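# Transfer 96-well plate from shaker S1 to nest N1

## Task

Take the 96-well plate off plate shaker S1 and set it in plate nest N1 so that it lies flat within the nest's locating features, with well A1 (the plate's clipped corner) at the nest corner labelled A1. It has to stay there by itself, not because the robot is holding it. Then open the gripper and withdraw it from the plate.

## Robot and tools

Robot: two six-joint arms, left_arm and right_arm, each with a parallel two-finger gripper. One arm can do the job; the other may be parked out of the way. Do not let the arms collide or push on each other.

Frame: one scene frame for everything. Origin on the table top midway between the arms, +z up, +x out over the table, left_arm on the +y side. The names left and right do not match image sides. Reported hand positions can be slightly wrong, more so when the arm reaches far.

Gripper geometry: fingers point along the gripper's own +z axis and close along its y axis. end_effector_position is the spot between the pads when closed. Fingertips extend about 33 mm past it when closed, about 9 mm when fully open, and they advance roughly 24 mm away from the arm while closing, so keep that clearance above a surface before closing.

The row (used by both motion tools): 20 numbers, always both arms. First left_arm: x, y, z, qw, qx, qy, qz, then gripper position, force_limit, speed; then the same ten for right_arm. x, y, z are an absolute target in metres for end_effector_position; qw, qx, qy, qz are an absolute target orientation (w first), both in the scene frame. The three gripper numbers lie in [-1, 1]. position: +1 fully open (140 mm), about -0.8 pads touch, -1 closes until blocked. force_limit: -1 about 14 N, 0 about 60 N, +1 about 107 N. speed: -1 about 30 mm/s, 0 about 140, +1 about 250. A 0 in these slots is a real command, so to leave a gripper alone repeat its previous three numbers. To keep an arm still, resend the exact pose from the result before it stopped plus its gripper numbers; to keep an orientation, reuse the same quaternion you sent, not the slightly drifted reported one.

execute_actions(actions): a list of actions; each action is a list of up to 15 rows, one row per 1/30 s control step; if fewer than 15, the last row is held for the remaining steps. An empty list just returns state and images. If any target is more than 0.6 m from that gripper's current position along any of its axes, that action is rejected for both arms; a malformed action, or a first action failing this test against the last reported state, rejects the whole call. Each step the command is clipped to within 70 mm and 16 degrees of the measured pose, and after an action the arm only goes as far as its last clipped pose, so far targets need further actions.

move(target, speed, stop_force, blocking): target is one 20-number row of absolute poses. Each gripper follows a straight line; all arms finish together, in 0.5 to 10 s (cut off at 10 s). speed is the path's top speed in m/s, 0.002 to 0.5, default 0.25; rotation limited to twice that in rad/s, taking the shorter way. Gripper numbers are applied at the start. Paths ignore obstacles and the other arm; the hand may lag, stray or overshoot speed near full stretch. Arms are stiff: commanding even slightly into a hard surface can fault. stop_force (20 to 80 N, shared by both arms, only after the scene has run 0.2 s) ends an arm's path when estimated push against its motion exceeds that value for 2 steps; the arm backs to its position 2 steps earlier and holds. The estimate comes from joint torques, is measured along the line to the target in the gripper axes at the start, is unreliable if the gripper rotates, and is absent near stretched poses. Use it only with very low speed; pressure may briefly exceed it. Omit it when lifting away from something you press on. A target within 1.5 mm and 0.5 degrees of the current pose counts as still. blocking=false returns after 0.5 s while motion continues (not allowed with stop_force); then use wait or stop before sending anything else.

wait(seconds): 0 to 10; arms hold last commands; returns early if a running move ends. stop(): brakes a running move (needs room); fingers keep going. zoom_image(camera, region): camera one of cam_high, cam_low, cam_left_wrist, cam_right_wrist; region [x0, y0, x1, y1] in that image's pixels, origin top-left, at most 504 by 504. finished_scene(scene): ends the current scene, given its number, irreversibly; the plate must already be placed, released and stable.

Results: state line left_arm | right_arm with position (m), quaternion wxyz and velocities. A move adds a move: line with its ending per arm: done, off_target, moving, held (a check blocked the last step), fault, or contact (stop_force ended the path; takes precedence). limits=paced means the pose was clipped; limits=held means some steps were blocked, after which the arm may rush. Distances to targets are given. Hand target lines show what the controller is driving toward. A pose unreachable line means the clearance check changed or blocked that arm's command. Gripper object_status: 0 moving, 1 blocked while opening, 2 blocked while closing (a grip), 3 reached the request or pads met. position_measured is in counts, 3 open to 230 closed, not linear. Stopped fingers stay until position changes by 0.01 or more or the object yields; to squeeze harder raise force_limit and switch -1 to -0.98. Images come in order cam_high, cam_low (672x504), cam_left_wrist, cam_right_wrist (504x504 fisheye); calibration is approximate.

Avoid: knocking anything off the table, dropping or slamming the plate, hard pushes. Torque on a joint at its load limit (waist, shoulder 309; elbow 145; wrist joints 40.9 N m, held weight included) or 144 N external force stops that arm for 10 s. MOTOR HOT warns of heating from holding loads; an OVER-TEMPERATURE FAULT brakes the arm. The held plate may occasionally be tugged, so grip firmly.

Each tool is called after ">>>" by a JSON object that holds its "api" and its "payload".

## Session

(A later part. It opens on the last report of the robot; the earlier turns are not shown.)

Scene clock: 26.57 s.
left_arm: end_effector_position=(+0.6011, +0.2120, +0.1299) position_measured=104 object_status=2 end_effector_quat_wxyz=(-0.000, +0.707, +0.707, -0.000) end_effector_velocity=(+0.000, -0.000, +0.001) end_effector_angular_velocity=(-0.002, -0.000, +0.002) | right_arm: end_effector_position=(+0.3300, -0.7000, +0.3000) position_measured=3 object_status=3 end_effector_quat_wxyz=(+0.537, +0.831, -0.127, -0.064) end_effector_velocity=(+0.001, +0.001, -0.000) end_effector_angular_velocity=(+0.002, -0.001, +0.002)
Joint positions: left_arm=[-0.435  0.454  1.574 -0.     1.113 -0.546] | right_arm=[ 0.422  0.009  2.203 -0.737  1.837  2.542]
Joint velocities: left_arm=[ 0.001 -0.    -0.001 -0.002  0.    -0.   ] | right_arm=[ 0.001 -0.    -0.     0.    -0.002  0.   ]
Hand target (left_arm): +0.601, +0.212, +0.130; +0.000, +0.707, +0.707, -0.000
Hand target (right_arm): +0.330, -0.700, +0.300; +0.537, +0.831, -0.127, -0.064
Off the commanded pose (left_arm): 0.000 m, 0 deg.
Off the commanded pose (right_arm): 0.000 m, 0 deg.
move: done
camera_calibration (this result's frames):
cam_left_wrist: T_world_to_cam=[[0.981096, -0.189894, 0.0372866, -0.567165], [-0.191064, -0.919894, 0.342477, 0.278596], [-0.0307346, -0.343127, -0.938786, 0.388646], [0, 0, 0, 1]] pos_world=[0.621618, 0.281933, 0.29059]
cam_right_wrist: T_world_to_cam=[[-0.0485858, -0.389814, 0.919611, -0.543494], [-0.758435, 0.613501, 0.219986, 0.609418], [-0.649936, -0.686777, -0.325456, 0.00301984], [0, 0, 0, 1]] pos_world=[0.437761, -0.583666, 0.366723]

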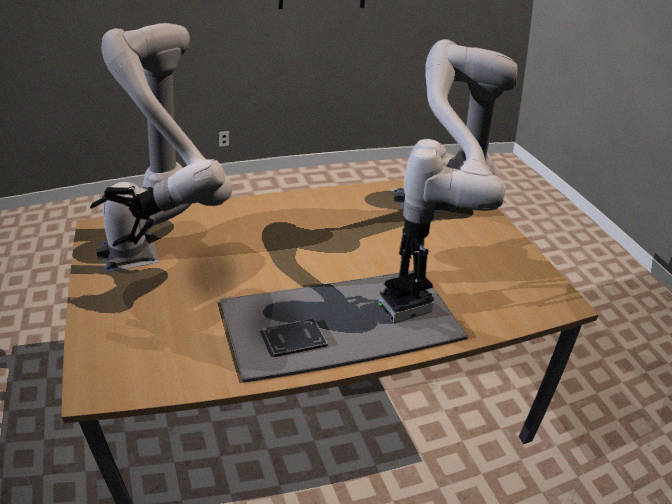

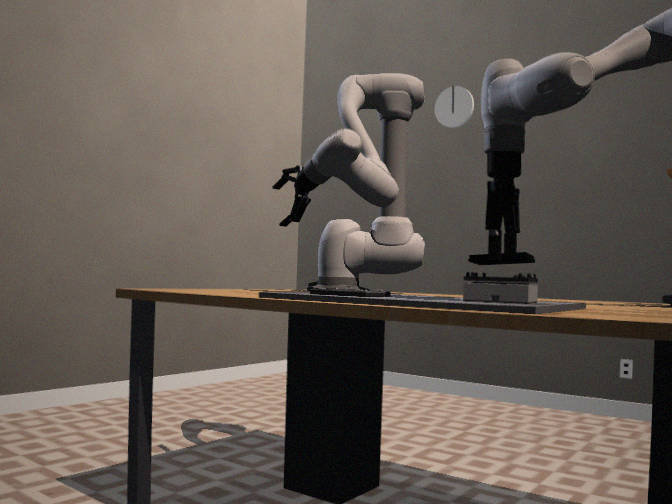

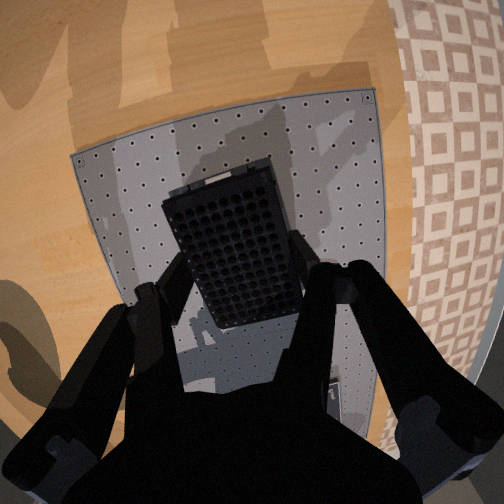

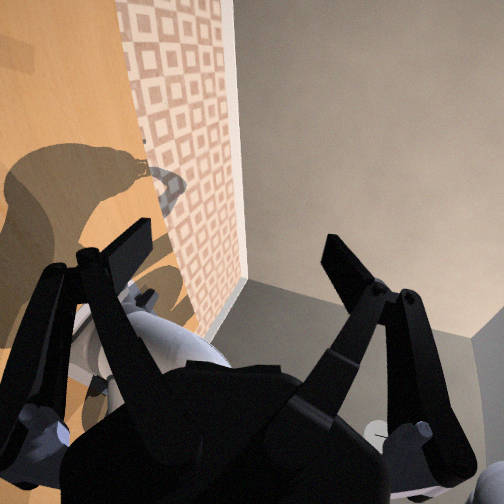

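>>> {"api": "move", "payload": {"target": [0.65,-0.165,0.12,0,0.7071,0.7071,0,-1,-0.2,-0.3,0.33,-0.7,0.3,0.537,0.831,-0.127,-0.064,1,0,0]}}

>>> {"api": "move", "payload": {"target": [0.65,-0.165,0.058,0,0.7071,0.7071,0,-1,-0.2,-0.3,0.33,-0.7,0.3,0.537,0.831,-0.127,-0.064,1,0,0], "speed": 0.06}}

>>> {"api": "zoom_image", "payload": {"camera": "cam_left_wrist", "region": [120, 120, 360, 360]}}

>>> {"api": "zoom_image", "payload": {"camera": "cam_high", "region": [250, 290, 340, 365]}}

Scene clock: 33.27 s.
left_arm: end_effector_position=(+0.6503, -0.1648, +0.1199) position_measured=104 object_status=2 end_effector_quat_wxyz=(-0.000, +0.707, +0.707, +0.000) end_effector_velocity=(-0.000, -0.001, +0.000) end_effector_angular_velocity=(+0.000, -0.000, -0.000) | right_arm: end_effector_position=(+0.3300, -0.7000, +0.3000) position_measured=3 object_status=3 end_effector_quat_wxyz=(+0.537, +0.831, -0.127, -0.064) end_effector_velocity=(+0.000, +0.000, -0.000) end_effector_angular_velocity=(+0.001, -0.000, +0.002)
Joint positions: left_arm=[-0.721  0.913  0.799  0.001  1.43  -0.833] | right_arm=[ 0.422  0.009  2.203 -0.737  1.837  2.542]
Joint velocities: left_arm=[-0.001  0.001 -0.003  0.     0.002 -0.   ] | right_arm=[ 0.001 -0.     0.    -0.    -0.001 -0.   ]
Hand target (left_arm): +0.650, -0.165, +0.120; -0.000, +0.707, +0.707, +0.000
Hand target (right_arm): +0.330, -0.700, +0.300; +0.537, +0.831, -0.127, -0.064
Off the commanded pose (left_arm): 0.000 m, 0 deg.
Off the commanded pose (right_arm): 0.000 m, 0 deg.
move: done
camera_calibration (this result's frames):
cam_left_wrist: T_world_to_cam=[[0.981022, -0.190238, 0.0374976, -0.686707], [-0.191487, -0.920128, 0.34161, -0.0547974], [-0.0304846, -0.342307, -0.939093, 0.251466], [0, 0, 0, 1]] pos_world=[0.670847, -0.0949797, 0.280619]
cam_right_wrist: T_world_to_cam=[[-0.0485858, -0.389814, 0.919611, -0.543494], [-0.758435, 0.613501, 0.219986, 0.609418], [-0.649936, -0.686777, -0.325456, 0.00301972], [0, 0, 0, 1]] pos_world=[0.437761, -0.583666, 0.366722]

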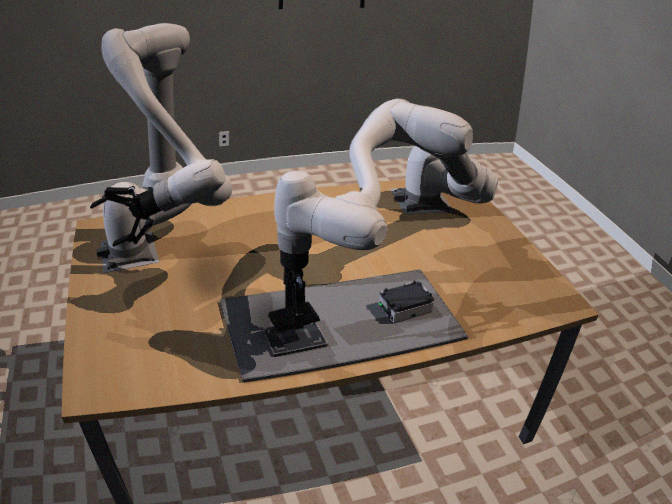

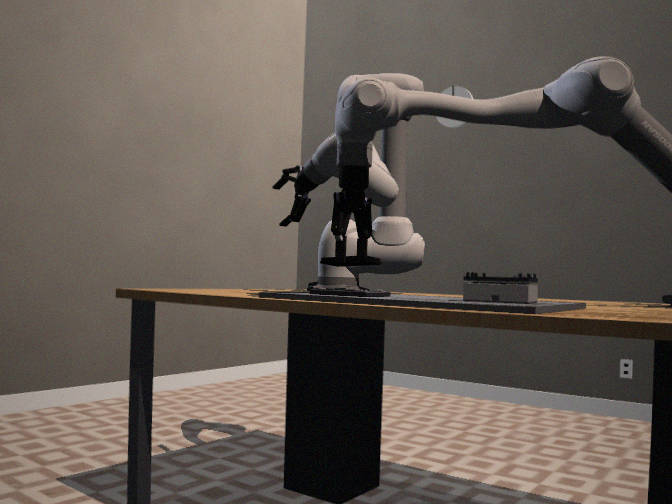

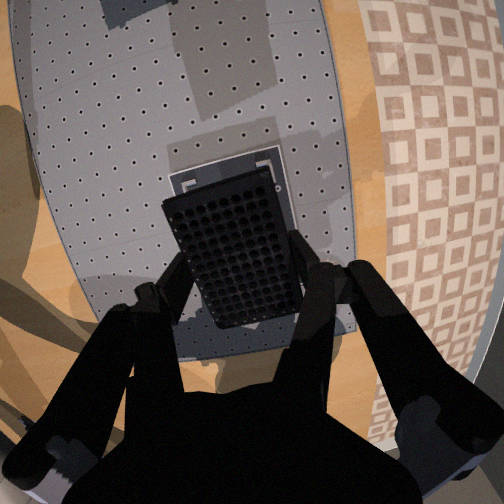

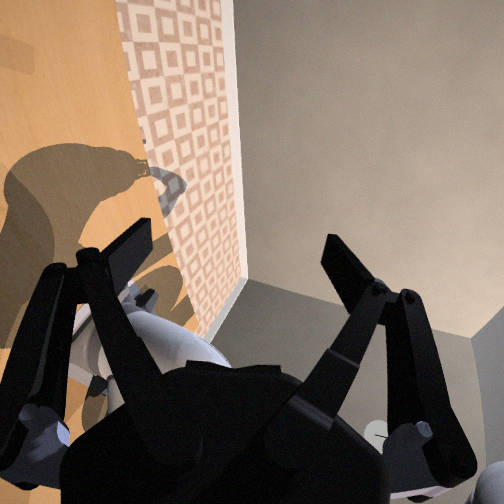

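Scene clock: 34.60 s.
left_arm: end_effector_position=(+0.6499, -0.1650, +0.0582) position_measured=104 object_status=2 end_effector_quat_wxyz=(+0.000, +0.707, +0.707, -0.000) end_effector_velocity=(-0.000, +0.000, -0.001) end_effector_angular_velocity=(+0.001, +0.001, -0.001) | right_arm: end_effector_position=(+0.3300, -0.7000, +0.3000) position_measured=3 object_status=3 end_effector_quat_wxyz=(+0.537, +0.831, -0.127, -0.064) end_effector_velocity=(+0.000, +0.000, -0.000) end_effector_angular_velocity=(+0.000, -0.000, +0.001)
Joint positions: left_arm=[-0.722  0.938  0.865 -0.     1.339 -0.833] | right_arm=[ 0.422  0.009  2.203 -0.737  1.837  2.542]
Joint velocities: left_arm=[ 0.     0.001  0.    -0.     0.     0.001] | right_arm=[ 0.001  0.    -0.    -0.    -0.001 -0.   ]
Hand target (left_arm): +0.650, -0.165, +0.058; -0.000, +0.707, +0.707, +0.000
Hand target (right_arm): +0.330, -0.700, +0.300; +0.537, +0.831, -0.127, -0.064
Off the commanded pose (left_arm): 0.000 m, 0 deg.
Off the commanded pose (right_arm): 0.000 m, 0 deg.
move: done
camera_calibration (this result's frames):
cam_left_wrist: T_world_to_cam=[[0.981121, -0.189736, 0.0374544, -0.684043], [-0.19097, -0.919879, 0.342568, -0.0343356], [-0.0305438, -0.343253, -0.938746, 0.193335], [0, 0, 0, 1]] pos_world=[0.670477, -0.0950091, 0.218875]
cam_right_wrist: T_world_to_cam=[[-0.0485859, -0.389814, 0.919611, -0.543494], [-0.758435, 0.6135, 0.219986, 0.609418], [-0.649936, -0.686777, -0.325456, 0.00301987], [0, 0, 0, 1]] pos_world=[0.437761, -0.583666, 0.366722]

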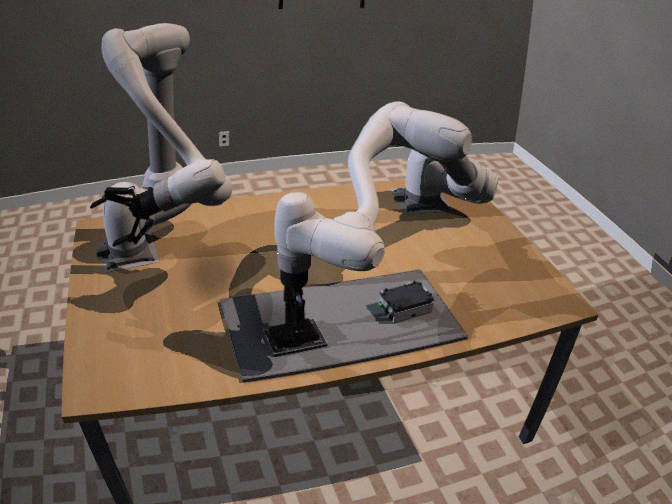

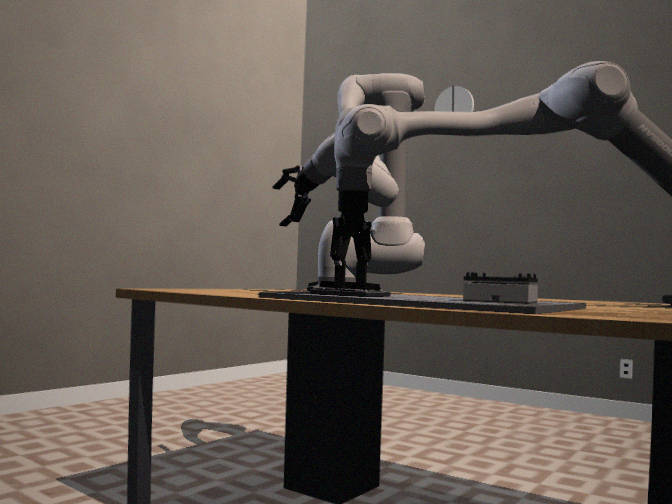

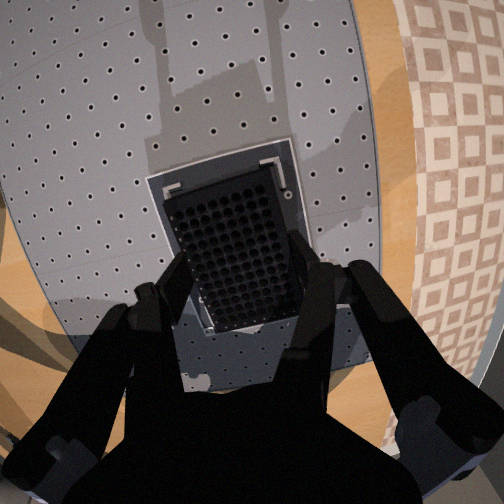

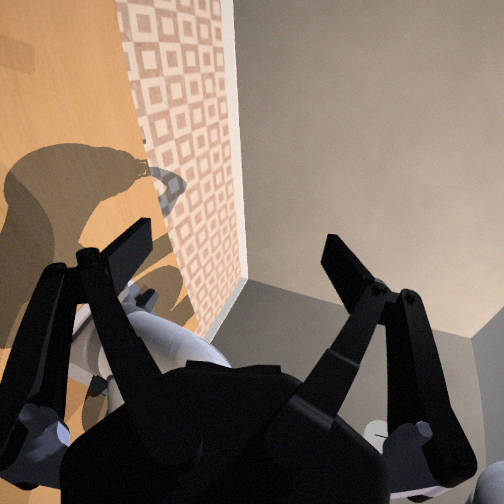

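Region (120, 120, 360, 360) of cam_left_wrist's 504x504 image, scaled by 2.100, with more detail than that image has.

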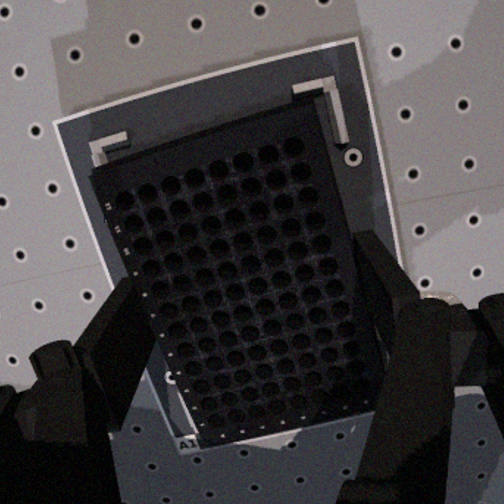

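Region (250, 290, 340, 365) of cam_high's 672x504 image, scaled by 5.600, with more detail than that image has.

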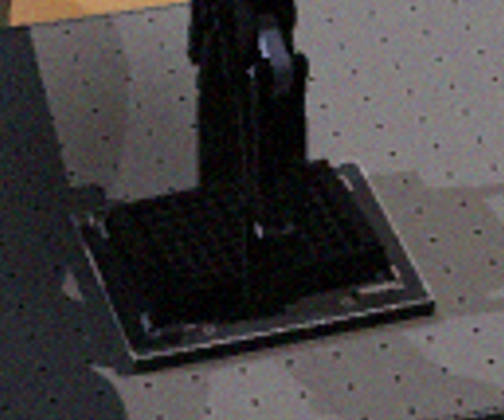

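>>> {"api": "move", "payload": {"target": [0.652,-0.16,0.056,0,0.7071,0.7071,0,-1,-0.2,-0.3,0.33,-0.7,0.3,0.537,0.831,-0.127,-0.064,1,0,0], "speed": 0.015}}

>>> {"api": "zoom_image", "payload": {"camera": "cam_left_wrist", "region": [120, 120, 360, 360]}}

Scene clock: 42.20 s.
left_arm: end_effector_position=(+0.6521, -0.1599, +0.0559) position_measured=104 object_status=2 end_effector_quat_wxyz=(+0.000, +0.707, +0.707, +0.000) end_effector_velocity=(-0.001, -0.000, +0.000) end_effector_angular_velocity=(-0.001, +0.002, +0.001) | right_arm: end_effector_position=(+0.3300, -0.7000, +0.3000) position_measured=3 object_status=3 end_effector_quat_wxyz=(+0.537, +0.831, -0.127, -0.064) end_effector_velocity=(-0.000, -0.001, -0.000) end_effector_angular_velocity=(-0.000, +0.001, -0.003)
Joint positions: left_arm=[-0.717  0.935  0.875  0.     1.332 -0.828] | right_arm=[ 0.422  0.009  2.203 -0.737  1.837  2.542]
Joint velocities: left_arm=[-0.    -0.001  0.001 -0.002  0.001 -0.   ] | right_arm=[-0.003  0.001  0.     0.     0.    -0.   ]
Hand target (left_arm): +0.652, -0.160, +0.056; +0.000, +0.707, +0.707, -0.000
Hand target (right_arm): +0.330, -0.700, +0.300; +0.537, +0.831, -0.127, -0.064
Off the commanded pose (left_arm): 0.000 m, 0 deg.
Off the commanded pose (right_arm): 0.000 m, 0 deg.
move: done
camera_calibration (this result's frames):
cam_left_wrist: T_world_to_cam=[[0.981087, -0.189897, 0.03751, -0.685128], [-0.191152, -0.91998, 0.342195, -0.0283714], [-0.0304733, -0.342893, -0.93888, 0.193], [0, 0, 0, 1]] pos_world=[0.672628, -0.0900261, 0.216612]
cam_right_wrist: T_world_to_cam=[[-0.0485858, -0.389814, 0.919611, -0.543494], [-0.758435, 0.613501, 0.219986, 0.609418], [-0.649936, -0.686777, -0.325456, 0.00301979], [0, 0, 0, 1]] pos_world=[0.437761, -0.583666, 0.366722]

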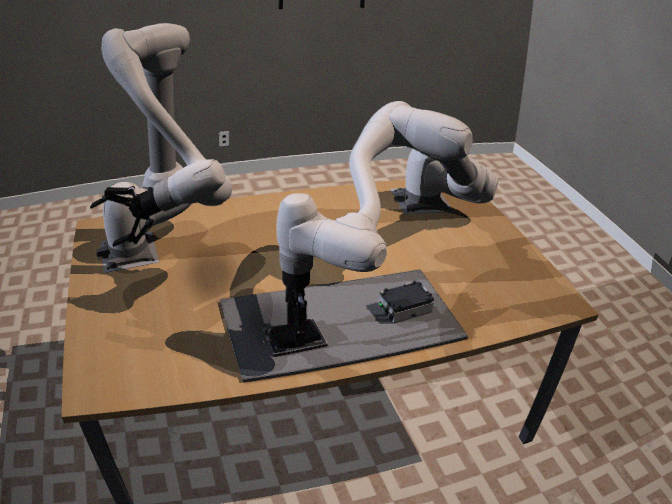

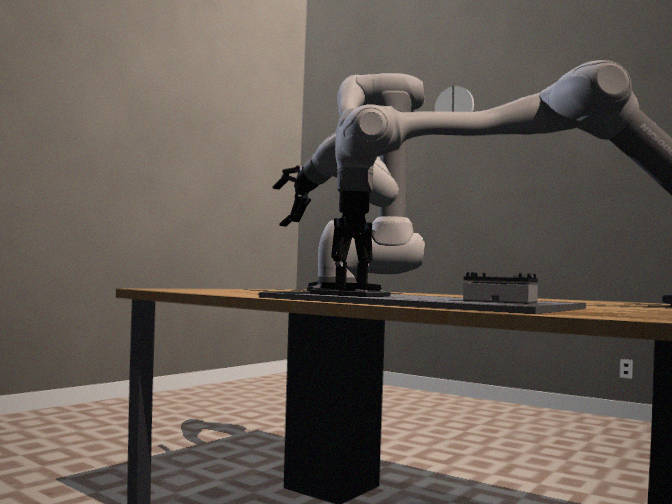

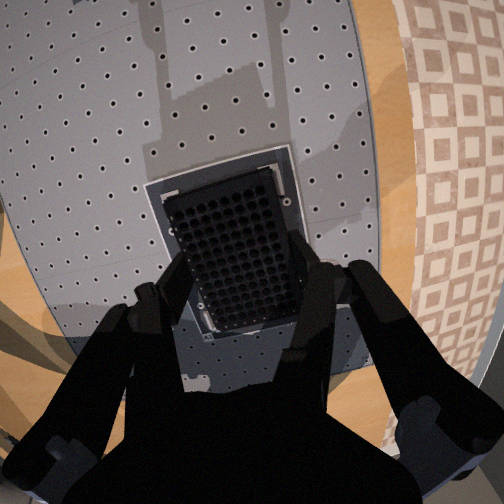

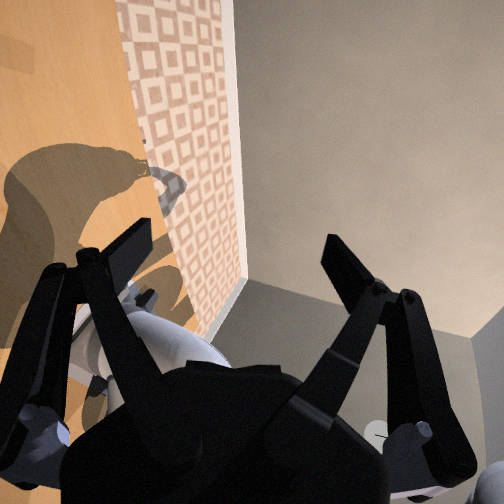

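Region (120, 120, 360, 360) of cam_left_wrist's 504x504 image, scaled by 2.100, with more detail than that image has.

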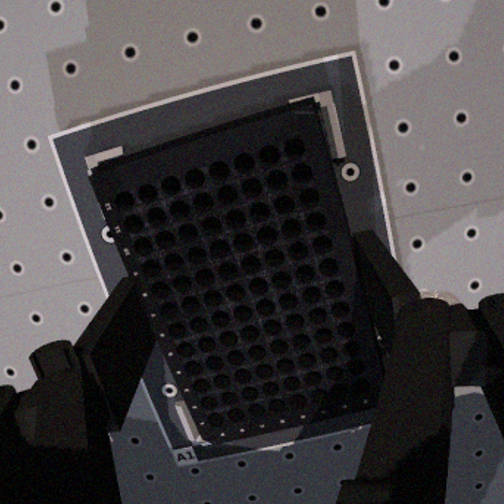

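>>> {"api": "move", "payload": {"target": [0.6525,-0.16,0.044,0,0.7071,0.7071,0,-1,-0.2,-0.3,0.33,-0.7,0.3,0.537,0.831,-0.127,-0.064,1,0,0], "speed": 0.004, "stop_force": 25}}

>>> {"api": "zoom_image", "payload": {"camera": "cam_left_wrist", "region": [120, 120, 360, 360]}}

>>> {"api": "zoom_image", "payload": {"camera": "cam_low", "region": [300, 260, 400, 305]}}

Scene clock: 45.77 s.
left_arm: end_effector_position=(+0.6521, -0.1601, +0.0542) position_measured=104 object_status=2 end_effector_quat_wxyz=(+0.000, +0.707, +0.707, -0.000) end_effector_velocity=(-0.001, -0.000, +0.000) end_effector_angular_velocity=(-0.001, +0.001, -0.002) | right_arm: end_effector_position=(+0.3300, -0.7000, +0.3000) position_measured=3 object_status=3 end_effector_quat_wxyz=(+0.537, +0.831, -0.127, -0.064) end_effector_velocity=(-0.000, -0.000, +0.000) end_effector_angular_velocity=(-0.001, +0.000, -0.001)
Joint positions: left_arm=[-0.717  0.936  0.877 -0.     1.329 -0.828] | right_arm=[ 0.422  0.009  2.203 -0.737  1.837  2.542]
Joint velocities: left_arm=[-0.    -0.     0.    -0.001  0.     0.002] | right_arm=[-0.001 -0.     0.    -0.     0.001 -0.   ]
Hand target (left_arm): +0.652, -0.160, +0.055; +0.000, +0.707, +0.707, -0.000
Hand target (right_arm): +0.330, -0.700, +0.300; +0.537, +0.831, -0.127, -0.064
Off the commanded pose (left_arm): 0.010 m, 0 deg.
Off the commanded pose (right_arm): 0.000 m, 0 deg.
move: contact (left_arm)
camera_calibration (this result's frames):
cam_left_wrist: T_world_to_cam=[[0.981084, -0.189888, 0.0376333, -0.68508], [-0.191171, -0.919796, 0.34268, -0.0279232], [-0.0304558, -0.343392, -0.938698, 0.191167], [0, 0, 0, 1]] pos_world=[0.672605, -0.0901267, 0.214799]
cam_right_wrist: T_world_to_cam=[[-0.0485858, -0.389814, 0.919611, -0.543494], [-0.758435, 0.613501, 0.219986, 0.609418], [-0.649936, -0.686777, -0.325456, 0.00301986], [0, 0, 0, 1]] pos_world=[0.437761, -0.583666, 0.366723]

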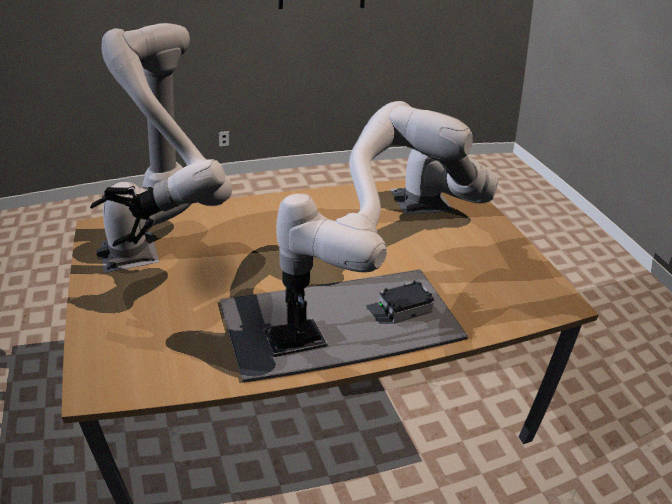

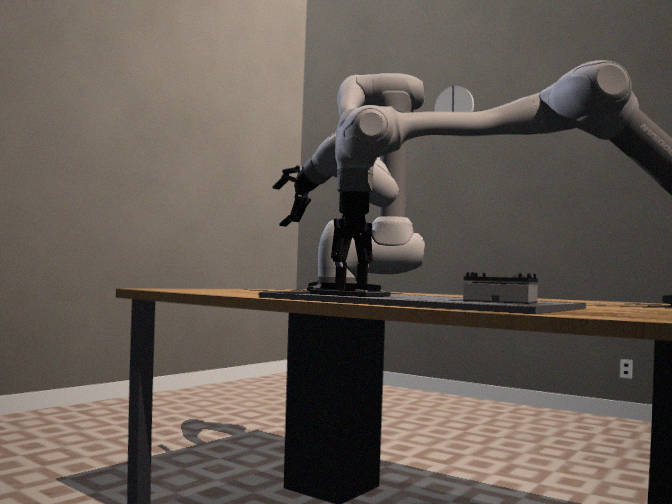

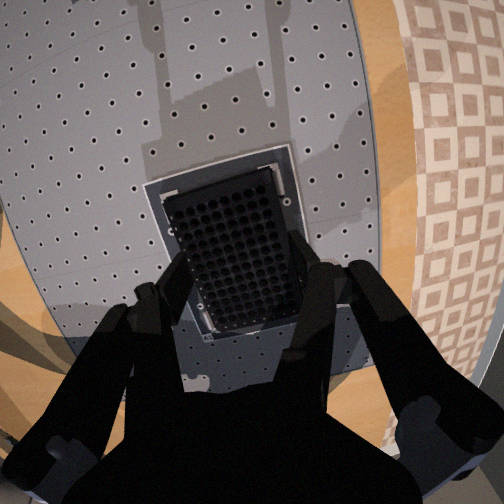

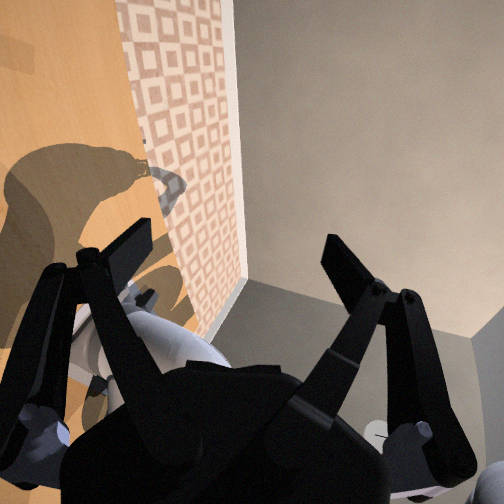

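Region (120, 120, 360, 360) of cam_left_wrist's 504x504 image, scaled by 2.100, with more detail than that image has.

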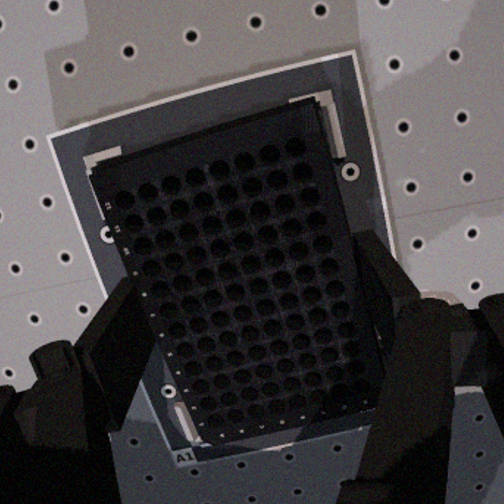

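Region (300, 260, 400, 305) of cam_low's 672x504 image, scaled by 5.040, with more detail than that image has; it fills the top 227 rows of this view, and the rest is white.

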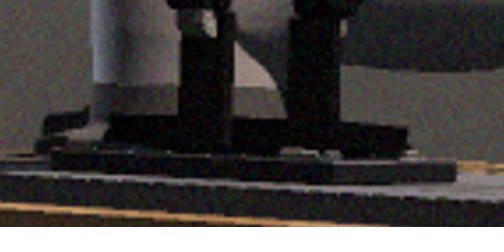

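>>> {"api": "move", "payload": {"target": [0.652,-0.16,0.058,0,0.7163,0.6978,0,-1,-0.2,-0.3,0.33,-0.7,0.3,0.537,0.831,-0.127,-0.064,1,0,0], "speed": 0.01}}

>>> {"api": "zoom_image", "payload": {"camera": "cam_left_wrist", "region": [120, 120, 360, 360]}}

Scene clock: 51.63 s.
left_arm: end_effector_position=(+0.6520, -0.1600, +0.0580) position_measured=104 object_status=2 end_effector_quat_wxyz=(-0.000, +0.716, +0.698, -0.000) end_effector_velocity=(+0.001, +0.001, +0.000) end_effector_angular_velocity=(+0.001, -0.001, +0.001) | right_arm: end_effector_position=(+0.3300, -0.7000, +0.3000) position_measured=3 object_status=3 end_effector_quat_wxyz=(+0.537, +0.831, -0.127, -0.064) end_effector_velocity=(+0.000, -0.000, -0.000) end_effector_angular_velocity=(+0.001, -0.001, +0.000)
Joint positions: left_arm=[-0.717  0.934  0.873 -0.     1.335 -0.802] | right_arm=[ 0.422  0.009  2.203 -0.737  1.837  2.542]
Joint velocities: left_arm=[ 0.001 -0.    -0.     0.002  0.    -0.001] | right_arm=[-0.001  0.    -0.    -0.    -0.001 -0.   ]
Hand target (left_arm): +0.652, -0.160, +0.058; +0.000, +0.716, +0.698, -0.000
Hand target (right_arm): +0.330, -0.700, +0.300; +0.537, +0.831, -0.127, -0.064
Off the commanded pose (left_arm): 0.000 m, 0 deg.
Off the commanded pose (right_arm): 0.000 m, 0 deg.
move: done
camera_calibration (this result's frames):
cam_left_wrist: T_world_to_cam=[[0.975808, -0.215424, 0.0373049, -0.685739], [-0.215004, -0.914595, 0.342476, -0.0127873], [-0.0396588, -0.342211, -0.938786, 0.200996], [0, 0, 0, 1]] pos_world=[0.674371, -0.090637, 0.218653]
cam_right_wrist: T_world_to_cam=[[-0.0485858, -0.389814, 0.919611, -0.543494], [-0.758435, 0.613501, 0.219986, 0.609418], [-0.649936, -0.686777, -0.325456, 0.0030198], [0, 0, 0, 1]] pos_world=[0.437761, -0.583666, 0.366723]

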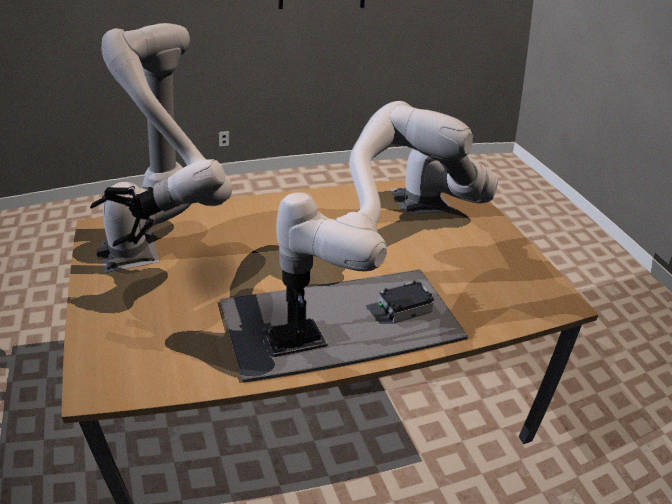

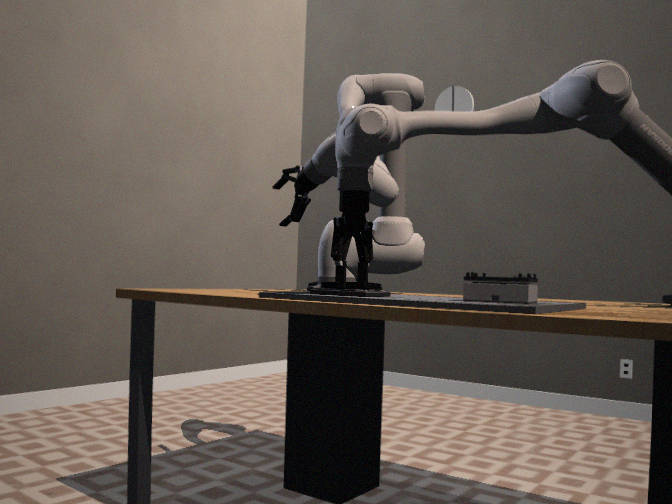

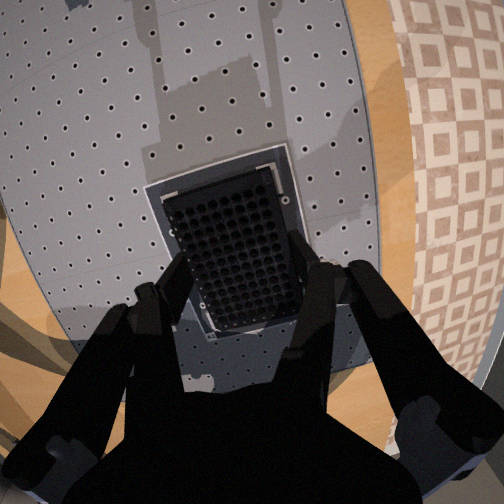

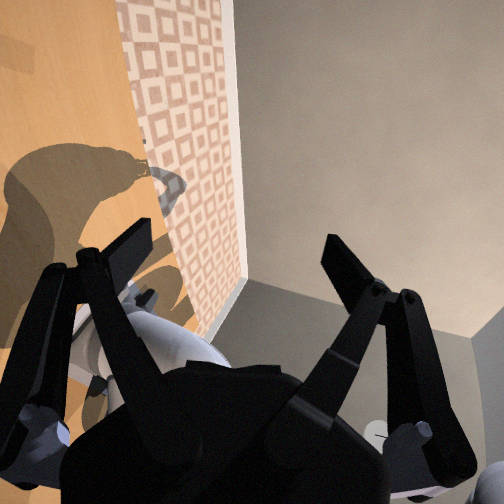

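Region (120, 120, 360, 360) of cam_left_wrist's 504x504 image, scaled by 2.100, with more detail than that image has.

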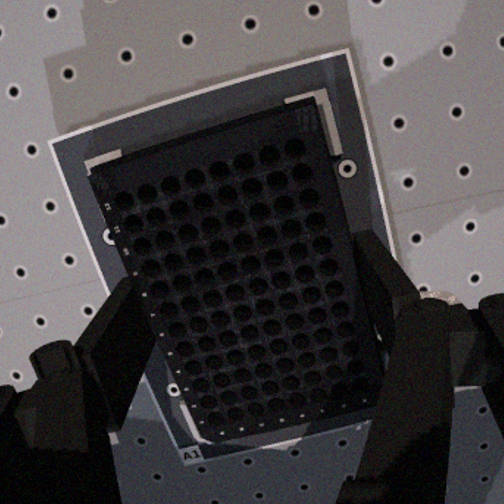

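>>> {"api": "move", "payload": {"target": [0.652,-0.16,0.044,0,0.7163,0.6978,0,-1,-0.2,-0.3,0.33,-0.7,0.3,0.537,0.831,-0.127,-0.064,1,0,0], "speed": 0.004, "stop_force": 25}}

>>> {"api": "zoom_image", "payload": {"camera": "cam_left_wrist", "region": [120, 120, 360, 360]}}

>>> {"api": "zoom_image", "payload": {"camera": "cam_high", "region": [255, 305, 335, 365]}}

Scene clock: 56.93 s.
left_arm: end_effector_position=(+0.6520, -0.1601, +0.0546) position_measured=104 object_status=2 end_effector_quat_wxyz=(+0.000, +0.716, +0.698, -0.000) end_effector_velocity=(-0.000, -0.000, -0.000) end_effector_angular_velocity=(-0.001, +0.002, +0.002) | right_arm: end_effector_position=(+0.3300, -0.7000, +0.3000) position_measured=3 object_status=3 end_effector_quat_wxyz=(+0.537, +0.831, -0.127, -0.064) end_effector_velocity=(+0.000, +0.000, +0.000) end_effector_angular_velocity=(+0.001, -0.001, +0.000)
Joint positions: left_arm=[-0.717  0.935  0.877  0.     1.33  -0.802] | right_arm=[ 0.422  0.009  2.203 -0.737  1.837  2.542]
Joint velocities: left_arm=[ 0.     0.     0.    -0.002 -0.    -0.001] | right_arm=[ 0. -0. -0.  0. -0.  0.]
Hand target (left_arm): +0.652, -0.160, +0.055; +0.000, +0.716, +0.698, -0.000
Hand target (right_arm): +0.330, -0.700, +0.300; +0.537, +0.831, -0.127, -0.064
Off the commanded pose (left_arm): 0.011 m, 0 deg.
Off the commanded pose (right_arm): 0.000 m, 0 deg.
move: contact (left_arm)
camera_calibration (this result's frames):
cam_left_wrist: T_world_to_cam=[[0.975786, -0.215483, 0.0375334, -0.685658], [-0.215132, -0.914526, 0.342579, -0.0115607], [-0.0394948, -0.342358, -0.938739, 0.197637], [0, 0, 0, 1]] pos_world=[0.674374, -0.0906575, 0.215225]
cam_right_wrist: T_world_to_cam=[[-0.0485859, -0.389814, 0.919611, -0.543494], [-0.758435, 0.613501, 0.219986, 0.609418], [-0.649936, -0.686777, -0.325456, 0.00301988], [0, 0, 0, 1]] pos_world=[0.437761, -0.583666, 0.366723]

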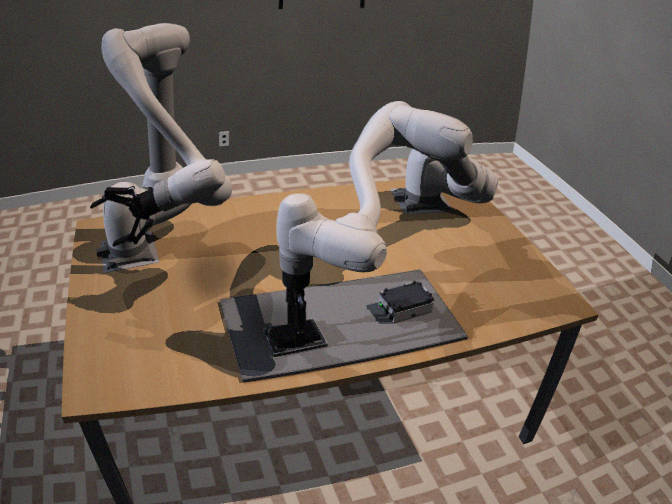

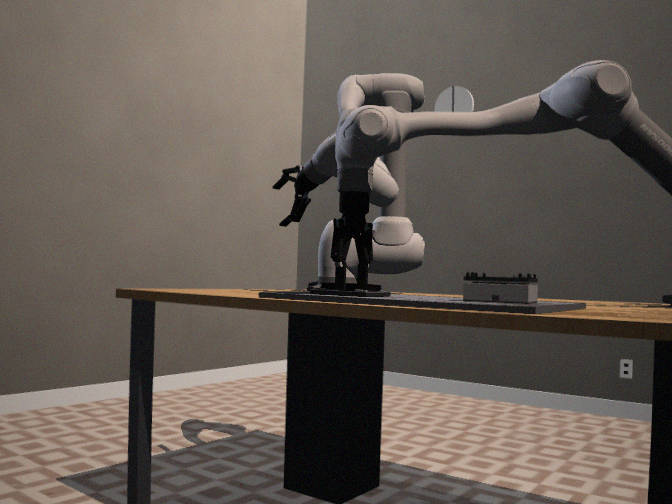

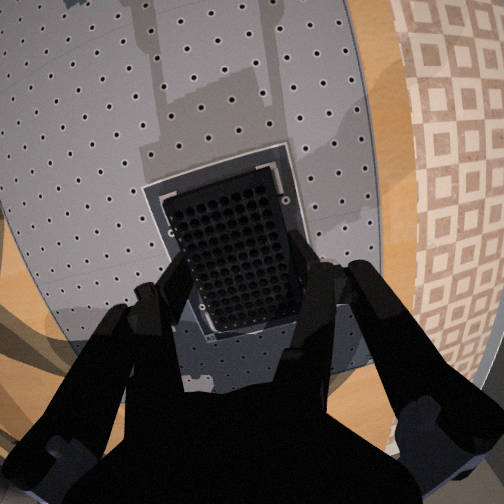

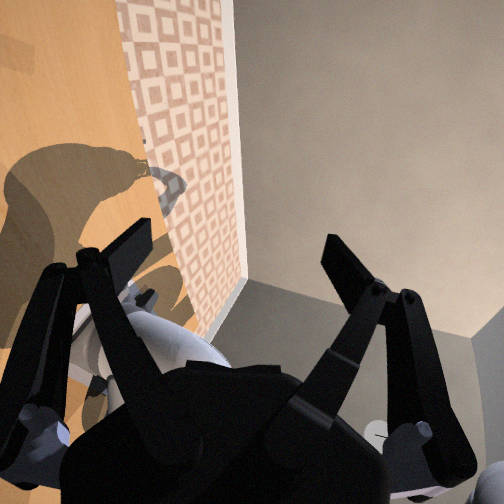

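Region (120, 120, 360, 360) of cam_left_wrist's 504x504 image, scaled by 2.100, with more detail than that image has.

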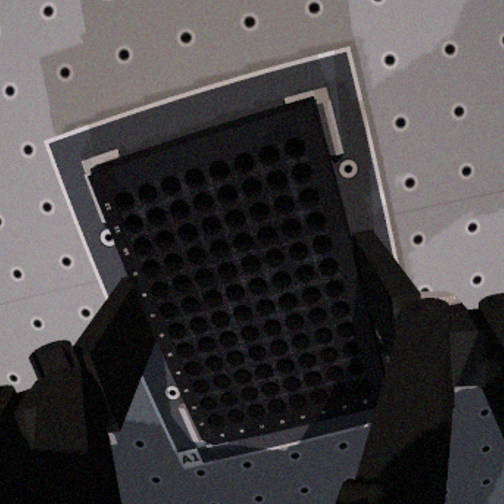

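Region (255, 305, 335, 365) of cam_high's 672x504 image, scaled by 6.300, with more detail than that image has; it fills the top 378 rows of this view, and the rest is white.

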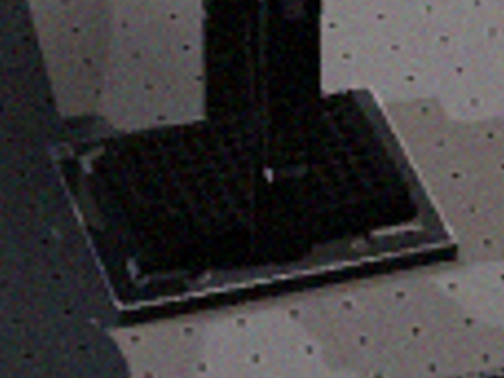

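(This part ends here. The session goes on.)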